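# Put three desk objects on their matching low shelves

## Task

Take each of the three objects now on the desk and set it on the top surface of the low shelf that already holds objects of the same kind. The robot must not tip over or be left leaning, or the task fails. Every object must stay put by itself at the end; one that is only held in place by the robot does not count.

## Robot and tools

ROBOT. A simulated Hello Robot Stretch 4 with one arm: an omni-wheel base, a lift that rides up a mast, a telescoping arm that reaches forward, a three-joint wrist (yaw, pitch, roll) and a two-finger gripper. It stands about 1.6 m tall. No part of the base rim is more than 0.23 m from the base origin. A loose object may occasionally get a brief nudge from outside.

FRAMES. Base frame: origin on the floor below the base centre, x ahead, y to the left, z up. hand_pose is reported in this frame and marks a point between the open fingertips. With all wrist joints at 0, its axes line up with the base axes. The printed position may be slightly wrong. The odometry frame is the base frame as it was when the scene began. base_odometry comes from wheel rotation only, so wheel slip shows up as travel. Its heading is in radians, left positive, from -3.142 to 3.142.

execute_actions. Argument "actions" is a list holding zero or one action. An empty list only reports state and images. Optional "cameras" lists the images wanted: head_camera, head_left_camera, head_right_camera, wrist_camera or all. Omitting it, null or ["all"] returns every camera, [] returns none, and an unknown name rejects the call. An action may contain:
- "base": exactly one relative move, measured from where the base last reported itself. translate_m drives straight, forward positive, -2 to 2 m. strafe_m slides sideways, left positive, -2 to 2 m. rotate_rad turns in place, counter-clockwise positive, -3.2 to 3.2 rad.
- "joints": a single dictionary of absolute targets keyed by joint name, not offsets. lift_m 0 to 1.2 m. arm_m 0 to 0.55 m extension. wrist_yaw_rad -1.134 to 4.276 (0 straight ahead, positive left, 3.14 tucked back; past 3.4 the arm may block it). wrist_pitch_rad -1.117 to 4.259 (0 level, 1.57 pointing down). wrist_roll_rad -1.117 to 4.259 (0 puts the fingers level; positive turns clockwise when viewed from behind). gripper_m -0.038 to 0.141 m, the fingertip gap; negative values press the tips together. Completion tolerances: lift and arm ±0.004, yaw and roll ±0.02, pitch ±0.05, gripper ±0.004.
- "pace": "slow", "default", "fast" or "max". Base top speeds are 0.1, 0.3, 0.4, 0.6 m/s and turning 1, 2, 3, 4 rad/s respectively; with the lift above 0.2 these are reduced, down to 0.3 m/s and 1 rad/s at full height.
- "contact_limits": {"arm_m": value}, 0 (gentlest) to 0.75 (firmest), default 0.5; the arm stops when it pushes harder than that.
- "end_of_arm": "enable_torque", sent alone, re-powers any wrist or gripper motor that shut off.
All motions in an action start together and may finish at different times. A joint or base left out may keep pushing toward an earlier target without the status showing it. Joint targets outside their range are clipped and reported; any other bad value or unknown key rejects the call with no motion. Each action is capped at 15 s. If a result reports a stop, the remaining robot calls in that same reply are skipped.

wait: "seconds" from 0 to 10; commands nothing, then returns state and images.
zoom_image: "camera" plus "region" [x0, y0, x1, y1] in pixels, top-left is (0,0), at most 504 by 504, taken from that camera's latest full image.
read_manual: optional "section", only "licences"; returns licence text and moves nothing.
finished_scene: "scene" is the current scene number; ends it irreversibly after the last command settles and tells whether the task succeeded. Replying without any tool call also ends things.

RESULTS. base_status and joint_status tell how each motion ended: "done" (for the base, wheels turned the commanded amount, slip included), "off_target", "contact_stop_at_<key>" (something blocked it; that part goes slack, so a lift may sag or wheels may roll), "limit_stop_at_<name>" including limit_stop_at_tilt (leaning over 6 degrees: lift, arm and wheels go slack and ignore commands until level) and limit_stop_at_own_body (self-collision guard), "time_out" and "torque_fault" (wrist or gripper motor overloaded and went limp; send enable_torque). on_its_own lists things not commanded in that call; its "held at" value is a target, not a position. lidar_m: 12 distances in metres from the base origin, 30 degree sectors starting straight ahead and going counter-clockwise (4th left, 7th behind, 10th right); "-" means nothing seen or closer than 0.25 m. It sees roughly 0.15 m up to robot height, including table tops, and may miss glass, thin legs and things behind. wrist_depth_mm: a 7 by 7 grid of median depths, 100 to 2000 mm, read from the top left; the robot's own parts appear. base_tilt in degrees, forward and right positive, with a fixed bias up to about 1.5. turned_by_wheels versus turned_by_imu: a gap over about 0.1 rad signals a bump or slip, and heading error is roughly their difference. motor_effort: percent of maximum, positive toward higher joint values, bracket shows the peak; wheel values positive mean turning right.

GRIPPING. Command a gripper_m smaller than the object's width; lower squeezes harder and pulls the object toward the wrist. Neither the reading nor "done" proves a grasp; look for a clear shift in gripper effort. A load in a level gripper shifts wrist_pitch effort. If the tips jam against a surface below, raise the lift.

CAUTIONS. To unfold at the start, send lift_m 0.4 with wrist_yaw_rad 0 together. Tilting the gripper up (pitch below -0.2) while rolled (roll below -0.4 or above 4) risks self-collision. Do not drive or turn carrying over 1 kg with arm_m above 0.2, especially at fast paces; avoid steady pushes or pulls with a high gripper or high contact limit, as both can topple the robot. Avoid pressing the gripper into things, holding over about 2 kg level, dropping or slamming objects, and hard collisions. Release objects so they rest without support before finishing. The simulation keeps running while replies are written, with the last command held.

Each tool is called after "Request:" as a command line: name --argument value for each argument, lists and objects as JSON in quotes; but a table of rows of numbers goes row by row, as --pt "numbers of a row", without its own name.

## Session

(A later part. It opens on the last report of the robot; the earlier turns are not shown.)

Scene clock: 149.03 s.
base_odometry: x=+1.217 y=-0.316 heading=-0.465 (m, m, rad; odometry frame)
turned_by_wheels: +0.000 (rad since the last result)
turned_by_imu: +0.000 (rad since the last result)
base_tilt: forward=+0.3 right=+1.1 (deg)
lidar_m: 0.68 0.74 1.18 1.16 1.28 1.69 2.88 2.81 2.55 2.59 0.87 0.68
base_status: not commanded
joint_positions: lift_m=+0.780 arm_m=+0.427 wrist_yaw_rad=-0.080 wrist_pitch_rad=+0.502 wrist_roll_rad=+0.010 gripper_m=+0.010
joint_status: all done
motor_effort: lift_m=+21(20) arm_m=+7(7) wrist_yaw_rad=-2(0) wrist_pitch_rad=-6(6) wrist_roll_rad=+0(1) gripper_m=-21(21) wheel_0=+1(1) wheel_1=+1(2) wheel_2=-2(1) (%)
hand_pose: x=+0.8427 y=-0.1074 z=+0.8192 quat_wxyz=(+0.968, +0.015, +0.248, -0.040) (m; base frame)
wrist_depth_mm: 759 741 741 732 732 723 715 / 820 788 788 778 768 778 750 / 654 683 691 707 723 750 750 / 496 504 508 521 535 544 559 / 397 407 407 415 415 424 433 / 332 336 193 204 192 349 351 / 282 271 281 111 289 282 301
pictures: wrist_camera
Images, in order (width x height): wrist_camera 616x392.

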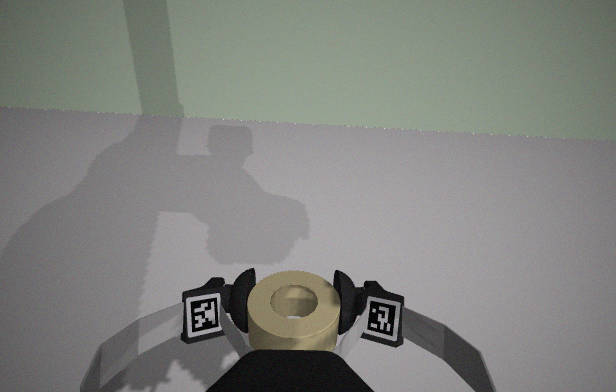

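Request:
execute_actions --actions '[{"base":{"rotate_rad":2.97},"joints":{"arm_m":0.0},"pace":"fast"}]' --cameras '[]'

Request:
execute_actions --actions '[{"base":{"translate_m":2.0},"joints":{"lift_m":0.7},"pace":"fast"}]' --cameras '[]'

Request:
execute_actions --actions '[{"base":{"rotate_rad":-1.3},"pace":"fast"}]' --cameras '["head_camera","wrist_camera"]'

Scene clock: 162.60 s.
base_odometry: x=+1.217 y=-0.316 heading=+2.505 (m, m, rad; odometry frame)
turned_by_wheels: +2.969 (rad since the last result)
turned_by_imu: +2.953 (rad since the last result)
base_tilt: forward=+0.3 right=+1.1 (deg)
lidar_m: 2.80 3.09 2.55 2.59 1.03 0.74 0.69 0.72 0.99 1.17 1.22 1.62
base_status: done
joint_positions: lift_m=+0.780 arm_m=+0.001 wrist_yaw_rad=-0.080 wrist_pitch_rad=+0.502 wrist_roll_rad=+0.010 gripper_m=+0.010
joint_status: all done
motor_effort: lift_m=+20(21) arm_m=-7(10) wrist_yaw_rad=-2(2) wrist_pitch_rad=-7(7) wrist_roll_rad=-1(1) gripper_m=-22(21) wheel_0=-2(9) wheel_1=-2(9) wheel_2=-5(14) (%)
hand_pose: x=+0.4174 y=-0.1073 z=+0.8192 quat_wxyz=(+0.968, +0.015, +0.248, -0.040) (m; base frame)
wrist_depth_mm: - - - - - 1921 1336 / - - - - - 1708 1336 / - - - - - 1366 1366 / 1921 1921 1983 - 1921 1464 1366 / 1499 1576 1537 1576 1618 1576 1336 / 1281 1336 193 204 191 1366 1308 / 1078 1042 1060 111 1098 1078 1138
pictures: none
No camera images: the call's "cameras" was empty. Leave "cameras" out to get every camera's image.

Scene clock: 169.00 s.
base_odometry: x=-0.391 y=+0.874 heading=+2.505 (m, m, rad; odometry frame)
turned_by_wheels: +0.000 (rad since the last result)
turned_by_imu: -0.003 (rad since the last result)
base_tilt: forward=+0.3 right=+1.1 (deg)
lidar_m: 0.85 0.89 1.44 2.27 2.36 3.36 3.11 1.66 0.76 0.71 0.73 0.92
base_status: done
joint_positions: lift_m=+0.700 arm_m=+0.001 wrist_yaw_rad=-0.080 wrist_pitch_rad=+0.502 wrist_roll_rad=+0.010 gripper_m=+0.010
joint_status: all done
motor_effort: lift_m=+16(16) arm_m=-7(7) wrist_yaw_rad=+0(2) wrist_pitch_rad=-7(7) wrist_roll_rad=-1(1) gripper_m=-21(22) wheel_0=+0(8) wheel_1=+0(4) wheel_2=+0(15) (%)
hand_pose: x=+0.4173 y=-0.1073 z=+0.7396 quat_wxyz=(+0.968, +0.015, +0.248, -0.040) (m; base frame)
wrist_depth_mm: 917 917 946 960 1008 1025 1042 / 946 976 1008 1025 1060 1098 1138 / 750 750 778 788 809 854 904 / 831 1042 1042 1025 1118 1060 854 / 831 866 891 891 904 931 904 / 891 1008 192 204 191 1078 1205 / 946 931 931 111 976 1025 1025
pictures: none
No camera images: the call's "cameras" was empty. Leave "cameras" out to get every camera's image.

Scene clock: 170.73 s.
base_odometry: x=-0.391 y=+0.874 heading=+1.205 (m, m, rad; odometry frame)
turned_by_wheels: -1.299 (rad since the last result)
turned_by_imu: -1.292 (rad since the last result)
base_tilt: forward=+0.3 right=+1.1 (deg)
lidar_m: 0.70 0.81 0.86 0.86 1.43 1.70 2.27 3.05 2.70 2.37 0.85 0.71
base_status: done
joint_positions: lift_m=+0.700 arm_m=+0.001 wrist_yaw_rad=-0.080 wrist_pitch_rad=+0.502 wrist_roll_rad=+0.010 gripper_m=+0.010
joint_status: not commanded
motor_effort: lift_m=+17(17) arm_m=-8(7) wrist_yaw_rad=+0(2) wrist_pitch_rad=-7(6) wrist_roll_rad=-1(1) gripper_m=-21(20) wheel_0=+2(7) wheel_1=+2(10) wheel_2=+3(8) (%)
hand_pose: x=+0.4173 y=-0.1073 z=+0.7395 quat_wxyz=(+0.968, +0.015, +0.248, -0.040) (m; base frame)
wrist_depth_mm: 866 831 809 778 768 741 715 / 931 917 866 831 820 798 759 / 750 759 788 809 809 809 778 / 634 603 609 591 603 609 621 / 831 878 891 788 854 854 535 / 768 732 193 204 191 759 759 / 878 878 917 111 661 640 647
pictures: head_camera, wrist_camera
Images, in order (width x height): head_camera 420x560, wrist_camera 616x392.

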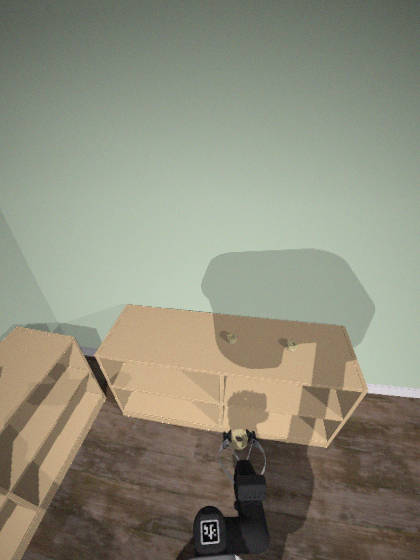

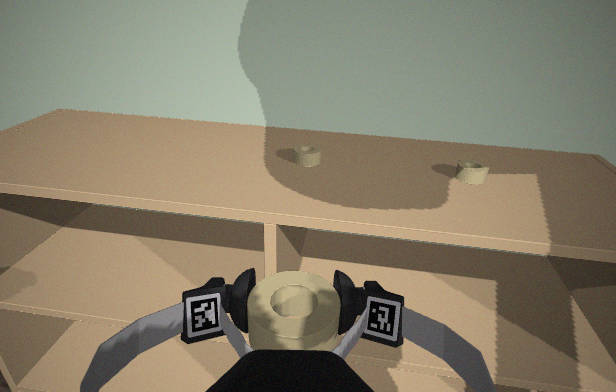

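Aimed at an existing tape; rotate left.

Request:
execute_actions --actions '[{"base":{"rotate_rad":0.22},"joints":{"arm_m":0.5}}]' --cameras '["head_camera","wrist_camera"]'

Scene clock: 177.03 s.
base_odometry: x=-0.391 y=+0.874 heading=+1.425 (m, m, rad; odometry frame)
turned_by_wheels: +0.220 (rad since the last result)
turned_by_imu: +0.219 (rad since the last result)
base_tilt: forward=+0.3 right=+1.1 (deg)
lidar_m: 0.72 0.92 0.87 0.89 1.45 2.27 2.32 3.38 2.68 1.70 0.76 0.70
base_status: done
joint_positions: lift_m=+0.700 arm_m=+0.499 wrist_yaw_rad=-0.080 wrist_pitch_rad=+0.502 wrist_roll_rad=+0.010 gripper_m=+0.010
joint_status: all done
motor_effort: lift_m=+17(17) arm_m=+7(5) wrist_yaw_rad=+1(1) wrist_pitch_rad=-6(7) wrist_roll_rad=-1(1) gripper_m=-21(22) wheel_0=+0(6) wheel_1=-1(10) wheel_2=-5(10) (%)
hand_pose: x=+0.9147 y=-0.1073 z=+0.7395 quat_wxyz=(+0.968, +0.015, +0.248, -0.040) (m; base frame)
wrist_depth_mm: 512 469 424 389 362 336 319 / 564 504 449 418 384 355 332 / 609 554 492 445 407 377 351 / 683 564 525 480 439 399 375 / 445 452 455 459 455 427 399 / 370 373 193 204 191 389 402 / 317 301 315 111 322 315 336
pictures: head_camera, wrist_camera
Images, in order (width x height): head_camera 420x560, wrist_camera 616x392.

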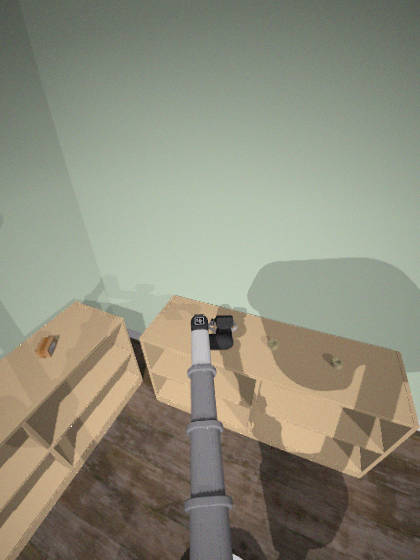

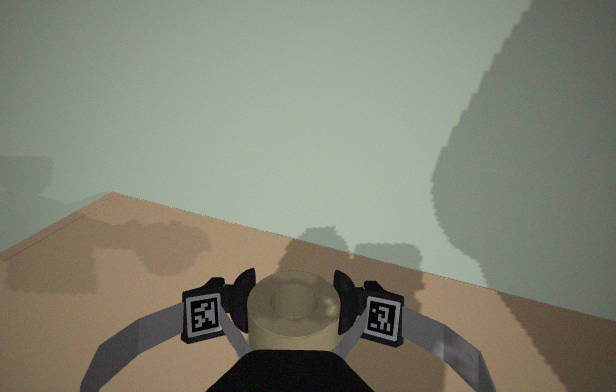

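Request:
execute_actions --actions '[{"joints":{"lift_m":0.6},"pace":"slow"}]' --cameras '[]'

Request:
execute_actions --actions '[{"joints":{"gripper_m":0.14}}]' --cameras '["wrist_camera"]'

Request:
execute_actions --actions '[{"joints":{"lift_m":0.76,"arm_m":0.1},"pace":"fast"}]' --cameras '["wrist_camera"]'

Request:
execute_actions --actions '[{"base":{"rotate_rad":-1.87},"pace":"fast"}]' --cameras '[]'

Request:
execute_actions --actions '[{"base":{"translate_m":2.0},"joints":{"arm_m":0.25},"pace":"fast"}]' --cameras '["head_camera","wrist_camera"]'

Scene clock: 188.10 s.
base_odometry: x=-0.391 y=+0.874 heading=+1.425 (m, m, rad; odometry frame)
turned_by_wheels: +0.000 (rad since the last result)
turned_by_imu: +0.000 (rad since the last result)
base_tilt: forward=+0.3 right=+1.1 (deg)
lidar_m: 0.74 0.93 0.87 0.90 1.45 2.26 2.34 3.37 2.68 1.69 0.78 0.70
base_status: not commanded
joint_positions: lift_m=+0.600 arm_m=+0.499 wrist_yaw_rad=-0.080 wrist_pitch_rad=+0.502 wrist_roll_rad=+0.010 gripper_m=+0.010
joint_status: all done
motor_effort: lift_m=+15(16) arm_m=+7(7) wrist_yaw_rad=-2(2) wrist_pitch_rad=-6(6) wrist_roll_rad=-2(1) gripper_m=-22(21) wheel_0=+0(0) wheel_1=-1(1) wheel_2=-4(4) (%)
hand_pose: x=+0.9147 y=-0.1073 z=+0.6397 quat_wxyz=(+0.968, +0.015, +0.248, -0.040) (m; base frame)
wrist_depth_mm: 521 462 427 392 364 336 319 / 569 504 452 415 387 353 334 / 591 492 480 449 407 375 357 / 359 364 373 377 384 389 375 / 286 290 294 298 304 309 309 / 241 241 193 204 191 253 255 / 205 196 202 111 208 204 217
pictures: none
No camera images: the call's "cameras" was empty. Leave "cameras" out to get every camera's image.

Scene clock: 190.37 s.
base_odometry: x=-0.391 y=+0.874 heading=+1.425 (m, m, rad; odometry frame)
turned_by_wheels: +0.000 (rad since the last result)
turned_by_imu: +0.000 (rad since the last result)
base_tilt: forward=+0.3 right=+1.1 (deg)
lidar_m: 0.71 0.93 0.87 0.90 1.45 2.28 2.34 3.36 2.68 1.68 0.75 0.72
base_status: not commanded
joint_positions: lift_m=+0.600 arm_m=+0.499 wrist_yaw_rad=-0.080 wrist_pitch_rad=+0.502 wrist_roll_rad=+0.010 gripper_m=+0.140
joint_status: all done
motor_effort: lift_m=+15(15) arm_m=+7(7) wrist_yaw_rad=-1(1) wrist_pitch_rad=-6(7) wrist_roll_rad=-1(1) gripper_m=+2(21) wheel_0=+0(0) wheel_1=-1(1) wheel_2=-4(4) (%)
hand_pose: x=+0.9147 y=-0.1073 z=+0.6397 quat_wxyz=(+0.968, +0.015, +0.248, -0.040) (m; base frame)
wrist_depth_mm: 517 466 430 389 359 336 315 / 559 504 459 418 384 353 332 / 580 488 477 442 410 379 355 / 357 368 373 377 384 389 375 / 287 291 294 300 303 309 312 / 238 199 227 220 235 237 257 / 205 204 208 111 214 210 216
pictures: wrist_camera
Images, in order (width x height): wrist_camera 616x392.

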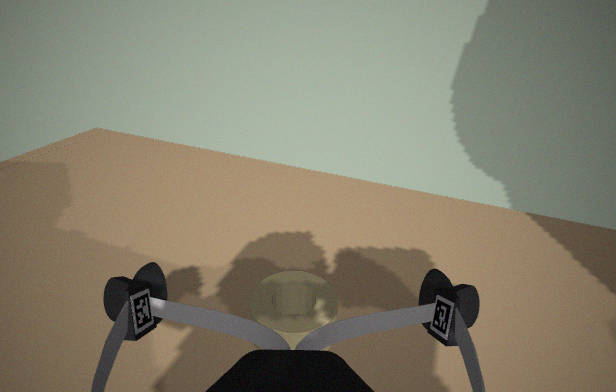

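Scene clock: 192.27 s.
base_odometry: x=-0.391 y=+0.874 heading=+1.425 (m, m, rad; odometry frame)
turned_by_wheels: +0.000 (rad since the last result)
turned_by_imu: +0.000 (rad since the last result)
base_tilt: forward=+0.3 right=+1.1 (deg)
lidar_m: 0.73 0.94 0.87 0.91 1.45 2.27 2.34 3.36 2.70 1.73 0.76 0.71
base_status: not commanded
joint_positions: lift_m=+0.760 arm_m=+0.101 wrist_yaw_rad=-0.080 wrist_pitch_rad=+0.502 wrist_roll_rad=+0.010 gripper_m=+0.140
joint_status: all done
motor_effort: lift_m=+20(26) arm_m=-7(10) wrist_yaw_rad=-1(0) wrist_pitch_rad=-7(7) wrist_roll_rad=-1(1) gripper_m=+2(1) wheel_0=+0(0) wheel_1=-1(1) wheel_2=-4(5) (%)
hand_pose: x=+0.5173 y=-0.1074 z=+0.7992 quat_wxyz=(+0.968, +0.015, +0.248, -0.040) (m; base frame)
wrist_depth_mm: 976 891 809 741 691 640 597 / 1078 946 866 798 732 676 627 / 1138 1060 891 831 768 715 661 / 778 691 699 715 723 723 699 / 854 768 574 564 574 580 591 / 931 199 820 788 473 442 484 / 976 904 707 111 699 676 430
pictures: wrist_camera
Images, in order (width x height): wrist_camera 616x392.

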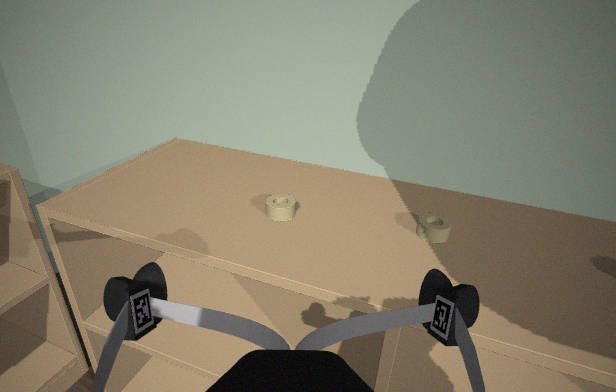

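Scene clock: 194.33 s.
base_odometry: x=-0.391 y=+0.874 heading=-0.445 (m, m, rad; odometry frame)
turned_by_wheels: -1.870 (rad since the last result)
turned_by_imu: -1.859 (rad since the last result)
base_tilt: forward=+0.3 right=+1.1 (deg)
lidar_m: 2.70 1.40 0.72 0.71 0.79 0.89 0.86 0.97 1.56 2.28 2.92 2.70
base_status: done
joint_positions: lift_m=+0.760 arm_m=+0.101 wrist_yaw_rad=-0.080 wrist_pitch_rad=+0.502 wrist_roll_rad=+0.010 gripper_m=+0.140
joint_status: not commanded
motor_effort: lift_m=+19(21) arm_m=-7(8) wrist_yaw_rad=+0(0) wrist_pitch_rad=-6(6) wrist_roll_rad=-1(1) gripper_m=+1(2) wheel_0=+1(9) wheel_1=+1(9) wheel_2=+2(12) (%)
hand_pose: x=+0.5173 y=-0.1073 z=+0.7993 quat_wxyz=(+0.968, +0.015, +0.248, -0.040) (m; base frame)
wrist_depth_mm: 1499 - - - - - - / 1537 - - - - - - / 1576 - - - - - - / 1576 1921 1921 1921 - - - / 1397 1499 1576 1576 1576 1576 1618 / 1255 199 1308 1308 1229 1229 1336 / 1078 1060 1078 111 1118 1118 1138
pictures: none
No camera images: the call's "cameras" was empty. Leave "cameras" out to get every camera's image.

Scene clock: 200.73 s.
base_odometry: x=+1.414 y=+0.013 heading=-0.445 (m, m, rad; odometry frame)
turned_by_wheels: +0.000 (rad since the last result)
turned_by_imu: -0.003 (rad since the last result)
base_tilt: forward=+0.3 right=+1.1 (deg)
lidar_m: 0.71 0.78 0.79 0.81 0.89 1.39 2.83 3.23 2.87 2.94 0.89 0.71
base_status: done
joint_positions: lift_m=+0.760 arm_m=+0.249 wrist_yaw_rad=-0.080 wrist_pitch_rad=+0.502 wrist_roll_rad=+0.010 gripper_m=+0.140
joint_status: all done
motor_effort: lift_m=+19(19) arm_m=+7(9) wrist_yaw_rad=-1(2) wrist_pitch_rad=-6(6) wrist_roll_rad=-1(1) gripper_m=+1(0) wheel_0=+1(9) wheel_1=+1(7) wheel_2=-1(14) (%)
hand_pose: x=+0.6648 y=-0.1073 z=+0.7993 quat_wxyz=(+0.968, +0.015, +0.248, -0.040) (m; base frame)
wrist_depth_mm: 960 960 931 904 904 891 891 / 1008 991 960 946 960 946 917 / 1042 621 640 654 676 699 699 / 459 466 477 394 492 496 504 / 366 373 368 355 389 389 399 / 314 200 314 315 300 301 327 / 1060 1060 854 111 1060 293 293
pictures: head_camera, wrist_camera
Images, in order (width x height): head_camera 420x560, wrist_camera 616x392.

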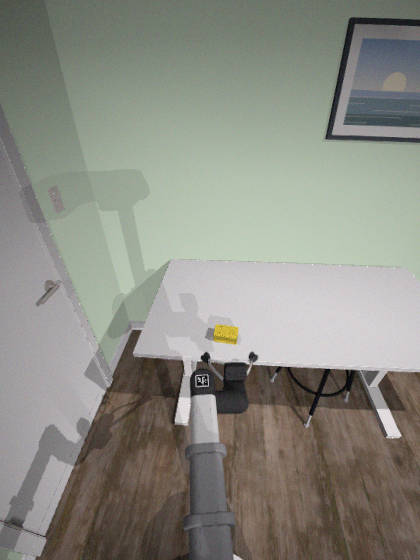

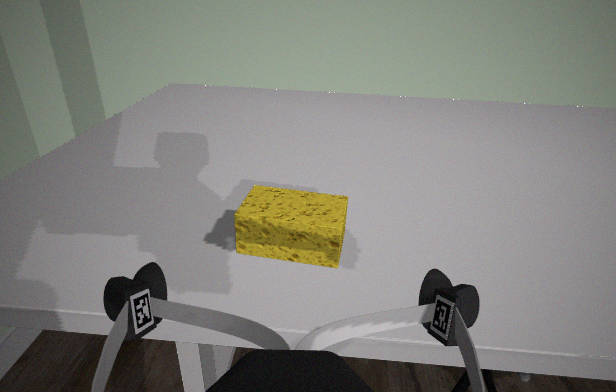

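Request:
execute_actions --actions '[{"joints":{"arm_m":0.33}}]' --cameras '[]'

Request:
execute_actions --actions '[{"joints":{"lift_m":0.715}}]' --cameras '["wrist_camera"]'

Request:
execute_actions --actions '[{"joints":{"arm_m":0.41}}]' --cameras '["wrist_camera"]'

Scene clock: 212.33 s.
base_odometry: x=+1.414 y=+0.013 heading=-0.445 (m, m, rad; odometry frame)
turned_by_wheels: +0.000 (rad since the last result)
turned_by_imu: +0.000 (rad since the last result)
base_tilt: forward=+0.2 right=+1.1 (deg)
lidar_m: 0.72 0.78 0.80 0.80 0.89 1.38 2.86 3.20 2.85 2.95 0.89 0.72
base_status: not commanded
joint_positions: lift_m=+0.760 arm_m=+0.329 wrist_yaw_rad=-0.080 wrist_pitch_rad=+0.502 wrist_roll_rad=+0.010 gripper_m=+0.140
joint_status: all done
motor_effort: lift_m=+20(20) arm_m=+7(6) wrist_yaw_rad=-1(1) wrist_pitch_rad=-6(7) wrist_roll_rad=-1(1) gripper_m=+2(2) wheel_0=+0(0) wheel_1=+1(1) wheel_2=-1(1) (%)
hand_pose: x=+0.7447 y=-0.1073 z=+0.7993 quat_wxyz=(+0.968, +0.015, +0.248, -0.040) (m; base frame)
wrist_depth_mm: 878 854 854 854 831 820 820 / 960 904 891 891 878 866 854 / 1008 627 647 654 668 691 715 / 459 469 473 480 492 496 508 / 366 370 362 307 389 394 399 / 306 199 291 282 272 303 325 / 262 260 267 111 271 267 277
pictures: none
No camera images: the call's "cameras" was empty. Leave "cameras" out to get every camera's image.

Scene clock: 213.40 s.
base_odometry: x=+1.414 y=+0.013 heading=-0.445 (m, m, rad; odometry frame)
turned_by_wheels: +0.000 (rad since the last result)
turned_by_imu: +0.000 (rad since the last result)
base_tilt: forward=+0.3 right=+1.1 (deg)
lidar_m: 0.75 0.78 0.79 0.81 0.87 1.37 2.86 3.21 2.87 2.94 0.89 0.72
base_status: not commanded
joint_positions: lift_m=+0.715 arm_m=+0.329 wrist_yaw_rad=-0.080 wrist_pitch_rad=+0.502 wrist_roll_rad=+0.010 gripper_m=+0.140
joint_status: all done
motor_effort: lift_m=+15(19) arm_m=+7(7) wrist_yaw_rad=-1(1) wrist_pitch_rad=-6(6) wrist_roll_rad=-1(1) gripper_m=+1(1) wheel_0=+0(0) wheel_1=+1(1) wheel_2=-1(1) (%)
hand_pose: x=+0.7447 y=-0.1073 z=+0.7547 quat_wxyz=(+0.968, +0.015, +0.248, -0.040) (m; base frame)
wrist_depth_mm: 878 878 854 842 831 809 820 / 946 891 788 831 854 842 820 / 492 496 521 535 544 554 574 / 370 375 382 298 399 404 413 / 294 300 282 263 310 317 320 / 246 200 251 255 239 245 264 / 216 213 215 111 220 216 223
pictures: wrist_camera
Images, in order (width x height): wrist_camera 616x392.

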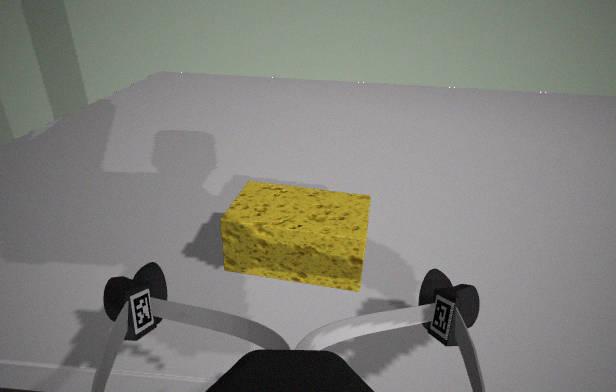

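Scene clock: 214.57 s.
base_odometry: x=+1.414 y=+0.013 heading=-0.445 (m, m, rad; odometry frame)
turned_by_wheels: +0.000 (rad since the last result)
turned_by_imu: +0.000 (rad since the last result)
base_tilt: forward=+0.3 right=+1.1 (deg)
lidar_m: 0.71 0.80 0.80 0.80 0.91 1.39 2.84 3.20 2.88 2.94 0.90 0.72
base_status: not commanded
joint_positions: lift_m=+0.715 arm_m=+0.409 wrist_yaw_rad=-0.080 wrist_pitch_rad=+0.502 wrist_roll_rad=+0.010 gripper_m=+0.140
joint_status: all done
motor_effort: lift_m=+15(15) arm_m=+7(6) wrist_yaw_rad=-1(0) wrist_pitch_rad=-7(6) wrist_roll_rad=-1(1) gripper_m=+1(2) wheel_0=+0(0) wheel_1=+1(1) wheel_2=-1(1) (%)
hand_pose: x=+0.8247 y=-0.1074 z=+0.7547 quat_wxyz=(+0.968, +0.015, +0.248, -0.040) (m; base frame)
wrist_depth_mm: 798 788 778 778 768 741 741 / 866 820 788 798 788 798 778 / 496 512 517 525 544 559 569 / 373 377 382 392 394 404 413 / 297 298 290 234 312 317 320 / 247 199 195 194 200 244 264 / 211 209 208 111 208 216 223
pictures: wrist_camera
Images, in order (width x height): wrist_camera 616x392.

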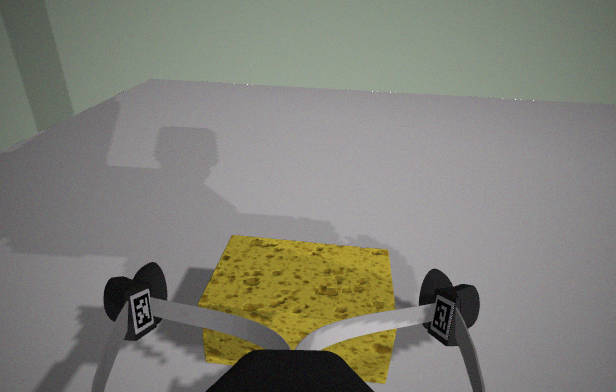

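Request:
execute_actions --actions '[{"joints":{"gripper_m":0.055,"arm_m":0.418}}]' --cameras '[]'

Request:
execute_actions --actions '[{"joints":{"lift_m":0.78}}]' --cameras '["wrist_camera"]'

Request:
execute_actions --actions '[{"base":{"rotate_rad":-2.68},"joints":{"arm_m":0.0},"pace":"fast"}]' --cameras '[]'

Request:
execute_actions --actions '[{"base":{"translate_m":2.0},"joints":{"lift_m":0.7},"pace":"fast"}]' --cameras '["head_camera","wrist_camera"]'

Scene clock: 224.27 s.
base_odometry: x=+1.414 y=+0.013 heading=-0.445 (m, m, rad; odometry frame)
turned_by_wheels: +0.000 (rad since the last result)
turned_by_imu: +0.000 (rad since the last result)
base_tilt: forward=+0.3 right=+1.1 (deg)
lidar_m: 0.73 0.79 0.79 0.82 0.90 1.39 2.86 3.19 2.86 2.94 0.90 0.72
base_status: not commanded
joint_positions: lift_m=+0.715 arm_m=+0.417 wrist_yaw_rad=-0.080 wrist_pitch_rad=+0.502 wrist_roll_rad=+0.010 gripper_m=+0.055
joint_status: all done
motor_effort: lift_m=+15(15) arm_m=+7(7) wrist_yaw_rad=+0(2) wrist_pitch_rad=-6(6) wrist_roll_rad=-1(0) gripper_m=-22(25) wheel_0=+0(0) wheel_1=+1(1) wheel_2=-1(1) (%)
hand_pose: x=+0.8327 y=-0.1074 z=+0.7547 quat_wxyz=(+0.968, +0.015, +0.248, -0.040) (m; base frame)
wrist_depth_mm: 788 788 778 768 750 750 732 / 866 809 788 788 778 788 778 / 496 504 521 525 549 554 569 / 373 375 382 389 397 404 413 / 296 298 291 227 312 317 322 / 247 188 183 186 189 260 264 / 211 207 190 111 206 209 224
pictures: none
No camera images: the call's "cameras" was empty. Leave "cameras" out to get every camera's image.

Scene clock: 225.47 s.
base_odometry: x=+1.414 y=+0.013 heading=-0.445 (m, m, rad; odometry frame)
turned_by_wheels: +0.000 (rad since the last result)
turned_by_imu: +0.000 (rad since the last result)
base_tilt: forward=+0.3 right=+1.1 (deg)
lidar_m: 0.70 0.77 0.81 0.81 0.88 1.36 2.85 3.22 2.86 2.95 0.91 0.71
base_status: not commanded
joint_positions: lift_m=+0.780 arm_m=+0.417 wrist_yaw_rad=-0.080 wrist_pitch_rad=+0.502 wrist_roll_rad=+0.010 gripper_m=+0.055
joint_status: all done
motor_effort: lift_m=+21(19) arm_m=+7(7) wrist_yaw_rad=+0(0) wrist_pitch_rad=-6(6) wrist_roll_rad=-2(1) gripper_m=-23(23) wheel_0=+0(0) wheel_1=+1(1) wheel_2=-1(1) (%)
hand_pose: x=+0.8327 y=-0.1074 z=+0.8192 quat_wxyz=(+0.968, +0.015, +0.248, -0.040) (m; base frame)
wrist_depth_mm: 798 788 768 768 759 741 723 / 842 831 820 798 809 798 778 / 917 683 691 707 732 741 759 / 500 500 517 530 535 544 554 / 397 399 387 226 418 427 433 / 332 188 184 186 189 351 353 / 282 277 190 111 278 281 300
pictures: wrist_camera
Images, in order (width x height): wrist_camera 616x392.

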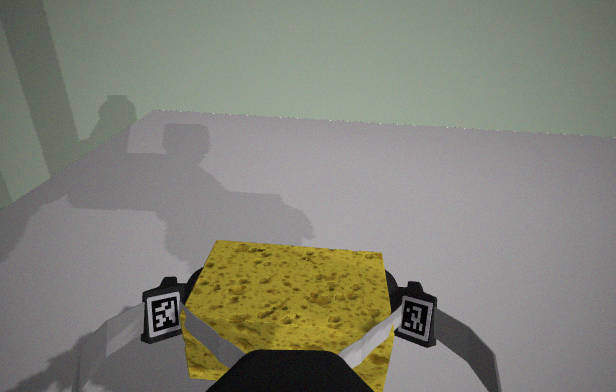

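Scene clock: 227.93 s.
base_odometry: x=+1.414 y=+0.013 heading=-3.124 (m, m, rad; odometry frame)
turned_by_wheels: -2.680 (rad since the last result)
turned_by_imu: -2.664 (rad since the last result)
base_tilt: forward=+0.3 right=+1.1 (deg)
lidar_m: 3.21 2.86 2.95 0.94 0.74 0.71 0.76 0.81 0.79 0.88 1.27 2.35
base_status: done
joint_positions: lift_m=+0.780 arm_m=+0.001 wrist_yaw_rad=-0.080 wrist_pitch_rad=+0.502 wrist_roll_rad=+0.010 gripper_m=+0.055
joint_status: all done
motor_effort: lift_m=+21(21) arm_m=-8(9) wrist_yaw_rad=-1(2) wrist_pitch_rad=-6(7) wrist_roll_rad=-1(1) gripper_m=-22(23) wheel_0=+1(8) wheel_1=+1(12) wheel_2=+3(12) (%)
hand_pose: x=+0.4173 y=-0.1074 z=+0.8192 quat_wxyz=(+0.968, +0.015, +0.248, -0.040) (m; base frame)
wrist_depth_mm: - - - - - - - / - - - - - - - / - - - - - - - / 1863 1921 1983 - - - - / 1537 1537 1499 226 1576 1661 1661 / 1255 188 184 186 189 1366 1397 / 1078 1060 190 111 1078 1078 1160
pictures: none
No camera images: the call's "cameras" was empty. Leave "cameras" out to get every camera's image.

Scene clock: 234.33 s.
base_odometry: x=-0.585 y=-0.021 heading=-3.124 (m, m, rad; odometry frame)
turned_by_wheels: +0.000 (rad since the last result)
turned_by_imu: -0.003 (rad since the last result)
base_tilt: forward=+0.3 right=+1.1 (deg)
lidar_m: 1.27 1.47 1.42 1.95 2.78 2.35 2.59 1.99 1.56 1.60 1.30 1.24
base_status: done
joint_positions: lift_m=+0.700 arm_m=+0.001 wrist_yaw_rad=-0.080 wrist_pitch_rad=+0.502 wrist_roll_rad=+0.010 gripper_m=+0.055
joint_status: all done
motor_effort: lift_m=+16(22) arm_m=-7(7) wrist_yaw_rad=-1(1) wrist_pitch_rad=-7(6) wrist_roll_rad=-1(0) gripper_m=-23(22) wheel_0=+1(7) wheel_1=+1(8) wheel_2=+1(16) (%)
hand_pose: x=+0.4173 y=-0.1073 z=+0.7396 quat_wxyz=(+0.968, +0.015, +0.248, -0.040) (m; base frame)
wrist_depth_mm: 1537 1863 1618 1464 1281 1160 1042 / 1661 1576 1366 1255 1255 1205 1118 / 1661 1756 1430 1537 1366 1308 1138 / 1576 1661 1618 1499 1281 1397 1205 / 1397 1430 1397 225 1366 1430 1281 / 1182 188 183 186 189 1255 1255 / 1025 976 190 111 976 1025 1060
pictures: head_camera, wrist_camera
Images, in order (width x height): head_camera 420x560, wrist_camera 616x392.

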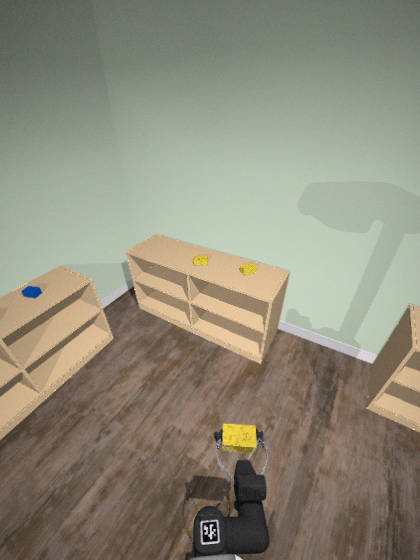

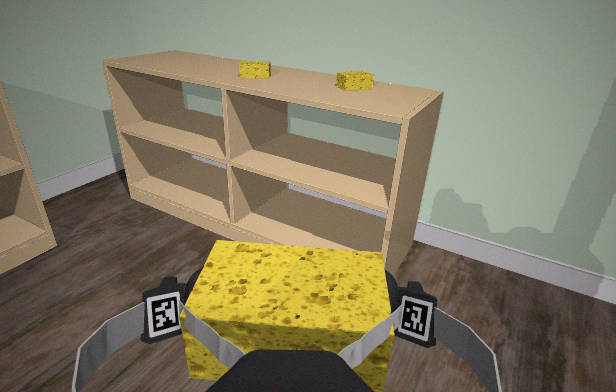

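Request:
execute_actions --actions '[{"base":{"strafe_m":0.5},"pace":"fast"}]' --cameras '[]'

Request:
execute_actions --actions '[{"base":{"translate_m":0.95},"joints":{"arm_m":0.5},"pace":"fast"}]' --cameras '["head_camera","wrist_camera"]'

Scene clock: 243.40 s.
base_odometry: x=-0.576 y=-0.521 heading=-3.124 (m, m, rad; odometry frame)
turned_by_wheels: +0.000 (rad since the last result)
turned_by_imu: +0.000 (rad since the last result)
base_tilt: forward=+0.3 right=+1.1 (deg)
lidar_m: 1.35 1.05 1.01 1.51 2.19 2.13 2.22 2.41 1.98 1.98 1.71 1.48
base_status: done
joint_positions: lift_m=+0.700 arm_m=+0.001 wrist_yaw_rad=-0.080 wrist_pitch_rad=+0.502 wrist_roll_rad=+0.010 gripper_m=+0.055
joint_status: not commanded
motor_effort: lift_m=+16(16) arm_m=-7(7) wrist_yaw_rad=+1(0) wrist_pitch_rad=-7(7) wrist_roll_rad=-1(1) gripper_m=-23(23) wheel_0=+3(12) wheel_1=-3(13) wheel_2=+0(0) (%)
hand_pose: x=+0.4173 y=-0.1073 z=+0.7396 quat_wxyz=(+0.968, +0.015, +0.248, -0.040) (m; base frame)
wrist_depth_mm: 1160 1430 1808 1708 1576 1397 1281 / 1098 1281 1808 1808 1537 1336 1281 / 1308 1336 1921 1863 1499 1499 1366 / 1078 1397 1756 1708 1618 1576 1397 / 1255 1336 1397 225 1397 1366 1430 / 1060 188 185 186 189 1255 1229 / 976 991 189 111 991 991 1078
pictures: none
No camera images: the call's "cameras" was empty. Leave "cameras" out to get every camera's image.

Scene clock: 247.13 s.
base_odometry: x=-1.526 y=-0.538 heading=-3.124 (m, m, rad; odometry frame)
turned_by_wheels: +0.000 (rad since the last result)
turned_by_imu: -0.001 (rad since the last result)
base_tilt: forward=+0.3 right=+1.1 (deg)
lidar_m: 0.76 0.49 0.46 0.51 0.74 3.22 3.82 2.56 2.23 0.94 0.72 0.69
base_status: done
joint_positions: lift_m=+0.700 arm_m=+0.499 wrist_yaw_rad=-0.080 wrist_pitch_rad=+0.502 wrist_roll_rad=+0.010 gripper_m=+0.055
joint_status: all done
motor_effort: lift_m=+16(16) arm_m=+7(11) wrist_yaw_rad=+0(0) wrist_pitch_rad=-7(6) wrist_roll_rad=-1(1) gripper_m=-24(23) wheel_0=+0(7) wheel_1=+2(9) wheel_2=+0(19) (%)
hand_pose: x=+0.9148 y=-0.1073 z=+0.7396 quat_wxyz=(+0.968, +0.015, +0.248, -0.040) (m; base frame)
wrist_depth_mm: 477 574 539 473 421 382 355 / 488 603 569 504 452 402 368 / 517 634 621 535 473 421 387 / 530 661 668 569 508 449 407 / 544 691 683 226 473 462 427 / 564 189 183 186 189 392 394 / 580 310 189 111 312 314 336
pictures: head_camera, wrist_camera
Images, in order (width x height): head_camera 420x560, wrist_camera 616x392.

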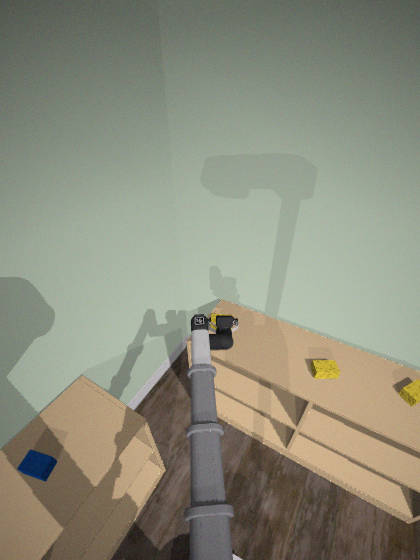

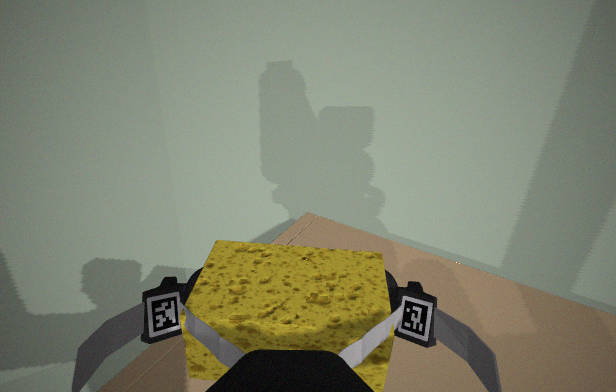

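Too near the end; rotate right.

Request:
execute_actions --actions '[{"base":{"rotate_rad":-0.18},"joints":{"arm_m":0.45}}]' --cameras '[]'

Request:
execute_actions --actions '[{"joints":{"lift_m":0.608},"pace":"slow"}]' --cameras '["head_camera","wrist_camera"]'

Scene clock: 260.63 s.
base_odometry: x=-1.526 y=-0.538 heading=+2.979 (m, m, rad; odometry frame)
turned_by_wheels: -0.180 (rad since the last result)
turned_by_imu: -0.179 (rad since the last result)
base_tilt: forward=+0.3 right=+1.1 (deg)
lidar_m: 0.71 0.54 0.47 0.49 0.63 2.45 3.71 3.14 2.48 1.55 0.75 0.70
base_status: done
joint_positions: lift_m=+0.700 arm_m=+0.451 wrist_yaw_rad=-0.080 wrist_pitch_rad=+0.502 wrist_roll_rad=+0.010 gripper_m=+0.055
joint_status: all done
motor_effort: lift_m=+16(16) arm_m=-8(9) wrist_yaw_rad=+4(3) wrist_pitch_rad=-7(6) wrist_roll_rad=-1(1) gripper_m=-22(22) wheel_0=+0(8) wheel_1=+1(8) wheel_2=+1(10) (%)
hand_pose: x=+0.8673 y=-0.1074 z=+0.7396 quat_wxyz=(+0.968, +0.015, +0.248, -0.040) (m; base frame)
wrist_depth_mm: 549 508 466 427 402 373 357 / 591 544 500 455 427 394 373 / 654 591 535 488 449 418 397 / 699 634 564 530 488 449 418 / 715 449 436 226 466 477 445 / 370 189 185 186 188 392 394 / 314 309 190 111 312 314 340
pictures: none
No camera images: the call's "cameras" was empty. Leave "cameras" out to get every camera's image.

Scene clock: 262.27 s.
base_odometry: x=-1.526 y=-0.538 heading=+2.979 (m, m, rad; odometry frame)
turned_by_wheels: +0.000 (rad since the last result)
turned_by_imu: +0.000 (rad since the last result)
base_tilt: forward=+0.3 right=+1.1 (deg)
lidar_m: 0.72 0.53 0.46 0.48 0.60 2.47 3.69 3.13 2.49 1.53 0.77 0.70
base_status: not commanded
joint_positions: lift_m=+0.608 arm_m=+0.451 wrist_yaw_rad=-0.080 wrist_pitch_rad=+0.502 wrist_roll_rad=+0.010 gripper_m=+0.055
joint_status: all done
motor_effort: lift_m=+15(17) arm_m=-8(8) wrist_yaw_rad=+0(0) wrist_pitch_rad=-6(6) wrist_roll_rad=-1(1) gripper_m=-23(22) wheel_0=+0(0) wheel_1=+1(1) wheel_2=+1(1) (%)
hand_pose: x=+0.8673 y=-0.1074 z=+0.6477 quat_wxyz=(+0.968, +0.015, +0.248, -0.040) (m; base frame)
wrist_depth_mm: 544 504 462 427 399 373 355 / 603 539 500 455 424 394 373 / 654 559 517 484 449 421 394 / 377 384 389 397 404 421 418 / 301 304 294 226 317 320 325 / 249 189 184 186 189 264 267 / 213 210 189 111 211 212 226
pictures: head_camera, wrist_camera
Images, in order (width x height): head_camera 420x560, wrist_camera 616x392.

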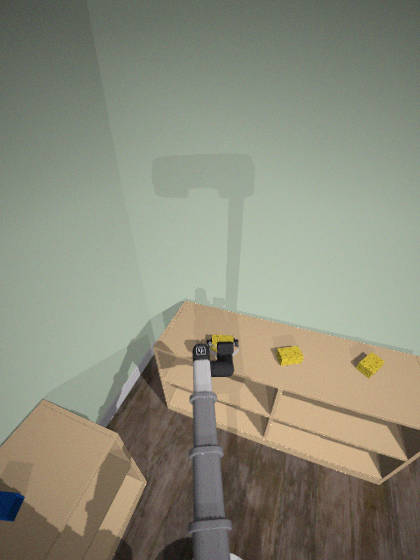

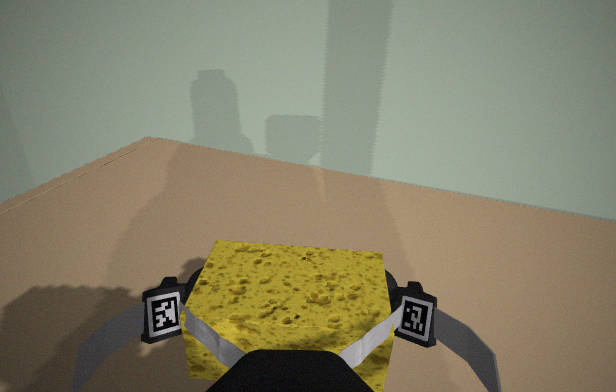

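Request:
execute_actions --actions '[{"joints":{"gripper_m":0.14}}]' --cameras '[]'

Request:
execute_actions --actions '[{"joints":{"lift_m":0.7,"arm_m":0.3},"pace":"fast"}]' --cameras '["wrist_camera"]'

Request:
finished_scene --scene 1

Scene clock: 270.27 s.
base_odometry: x=-1.526 y=-0.538 heading=+2.979 (m, m, rad; odometry frame)
turned_by_wheels: +0.000 (rad since the last result)
turned_by_imu: +0.000 (rad since the last result)
base_tilt: forward=+0.3 right=+1.1 (deg)
lidar_m: 0.71 0.52 0.48 0.49 0.63 2.45 3.70 3.11 2.49 1.56 0.76 0.70
base_status: not commanded
joint_positions: lift_m=+0.608 arm_m=+0.451 wrist_yaw_rad=-0.080 wrist_pitch_rad=+0.502 wrist_roll_rad=+0.010 gripper_m=+0.140
joint_status: all done
motor_effort: lift_m=+15(15) arm_m=-8(8) wrist_yaw_rad=+0(1) wrist_pitch_rad=-5(6) wrist_roll_rad=-1(1) gripper_m=+0(25) wheel_0=+0(0) wheel_1=+1(1) wheel_2=+0(0) (%)
hand_pose: x=+0.8673 y=-0.1074 z=+0.6477 quat_wxyz=(+0.968, +0.015, +0.248, -0.040) (m; base frame)
wrist_depth_mm: 549 500 466 430 402 370 355 / 597 544 496 452 421 394 373 / 654 559 512 488 452 418 397 / 377 382 389 397 402 430 413 / 298 303 294 239 317 322 325 / 249 199 196 198 204 247 267 / 214 213 206 111 216 219 229
pictures: none
No camera images: the call's "cameras" was empty. Leave "cameras" out to get every camera's image.

Scene clock: 271.57 s.
base_odometry: x=-1.526 y=-0.538 heading=+2.979 (m, m, rad; odometry frame)
turned_by_wheels: +0.000 (rad since the last result)
turned_by_imu: +0.000 (rad since the last result)
base_tilt: forward=+0.2 right=+1.1 (deg)
lidar_m: 0.72 0.51 0.47 0.48 0.63 2.46 3.72 3.09 2.51 1.55 0.76 0.69
base_status: not commanded
joint_positions: lift_m=+0.700 arm_m=+0.301 wrist_yaw_rad=-0.080 wrist_pitch_rad=+0.502 wrist_roll_rad=+0.010 gripper_m=+0.140
joint_status: all done
motor_effort: lift_m=+21(21) arm_m=-7(9) wrist_yaw_rad=+2(1) wrist_pitch_rad=-7(7) wrist_roll_rad=-1(0) gripper_m=+2(1) wheel_0=+0(0) wheel_1=+1(1) wheel_2=+1(1) (%)
hand_pose: x=+0.7173 y=-0.1074 z=+0.7392 quat_wxyz=(+0.968, +0.015, +0.248, -0.040) (m; base frame)
wrist_depth_mm: 699 654 603 554 525 488 462 / 741 707 640 591 554 517 484 / 788 778 683 634 585 549 517 / 809 564 574 585 597 580 544 / 445 449 439 407 469 477 480 / 384 198 377 375 364 366 362 / 504 466 329 111 330 325 325
pictures: wrist_camera
Images, in order (width x height): wrist_camera 616x392.

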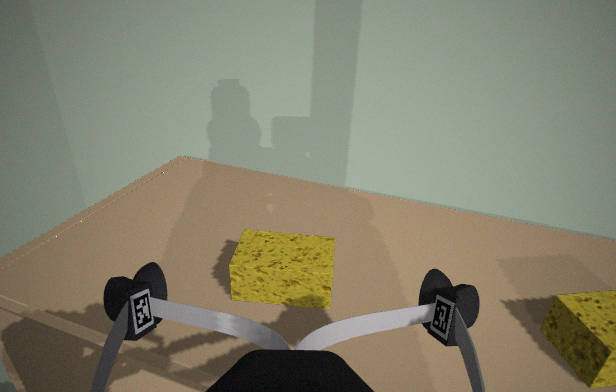

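The scene is finished: the task was done.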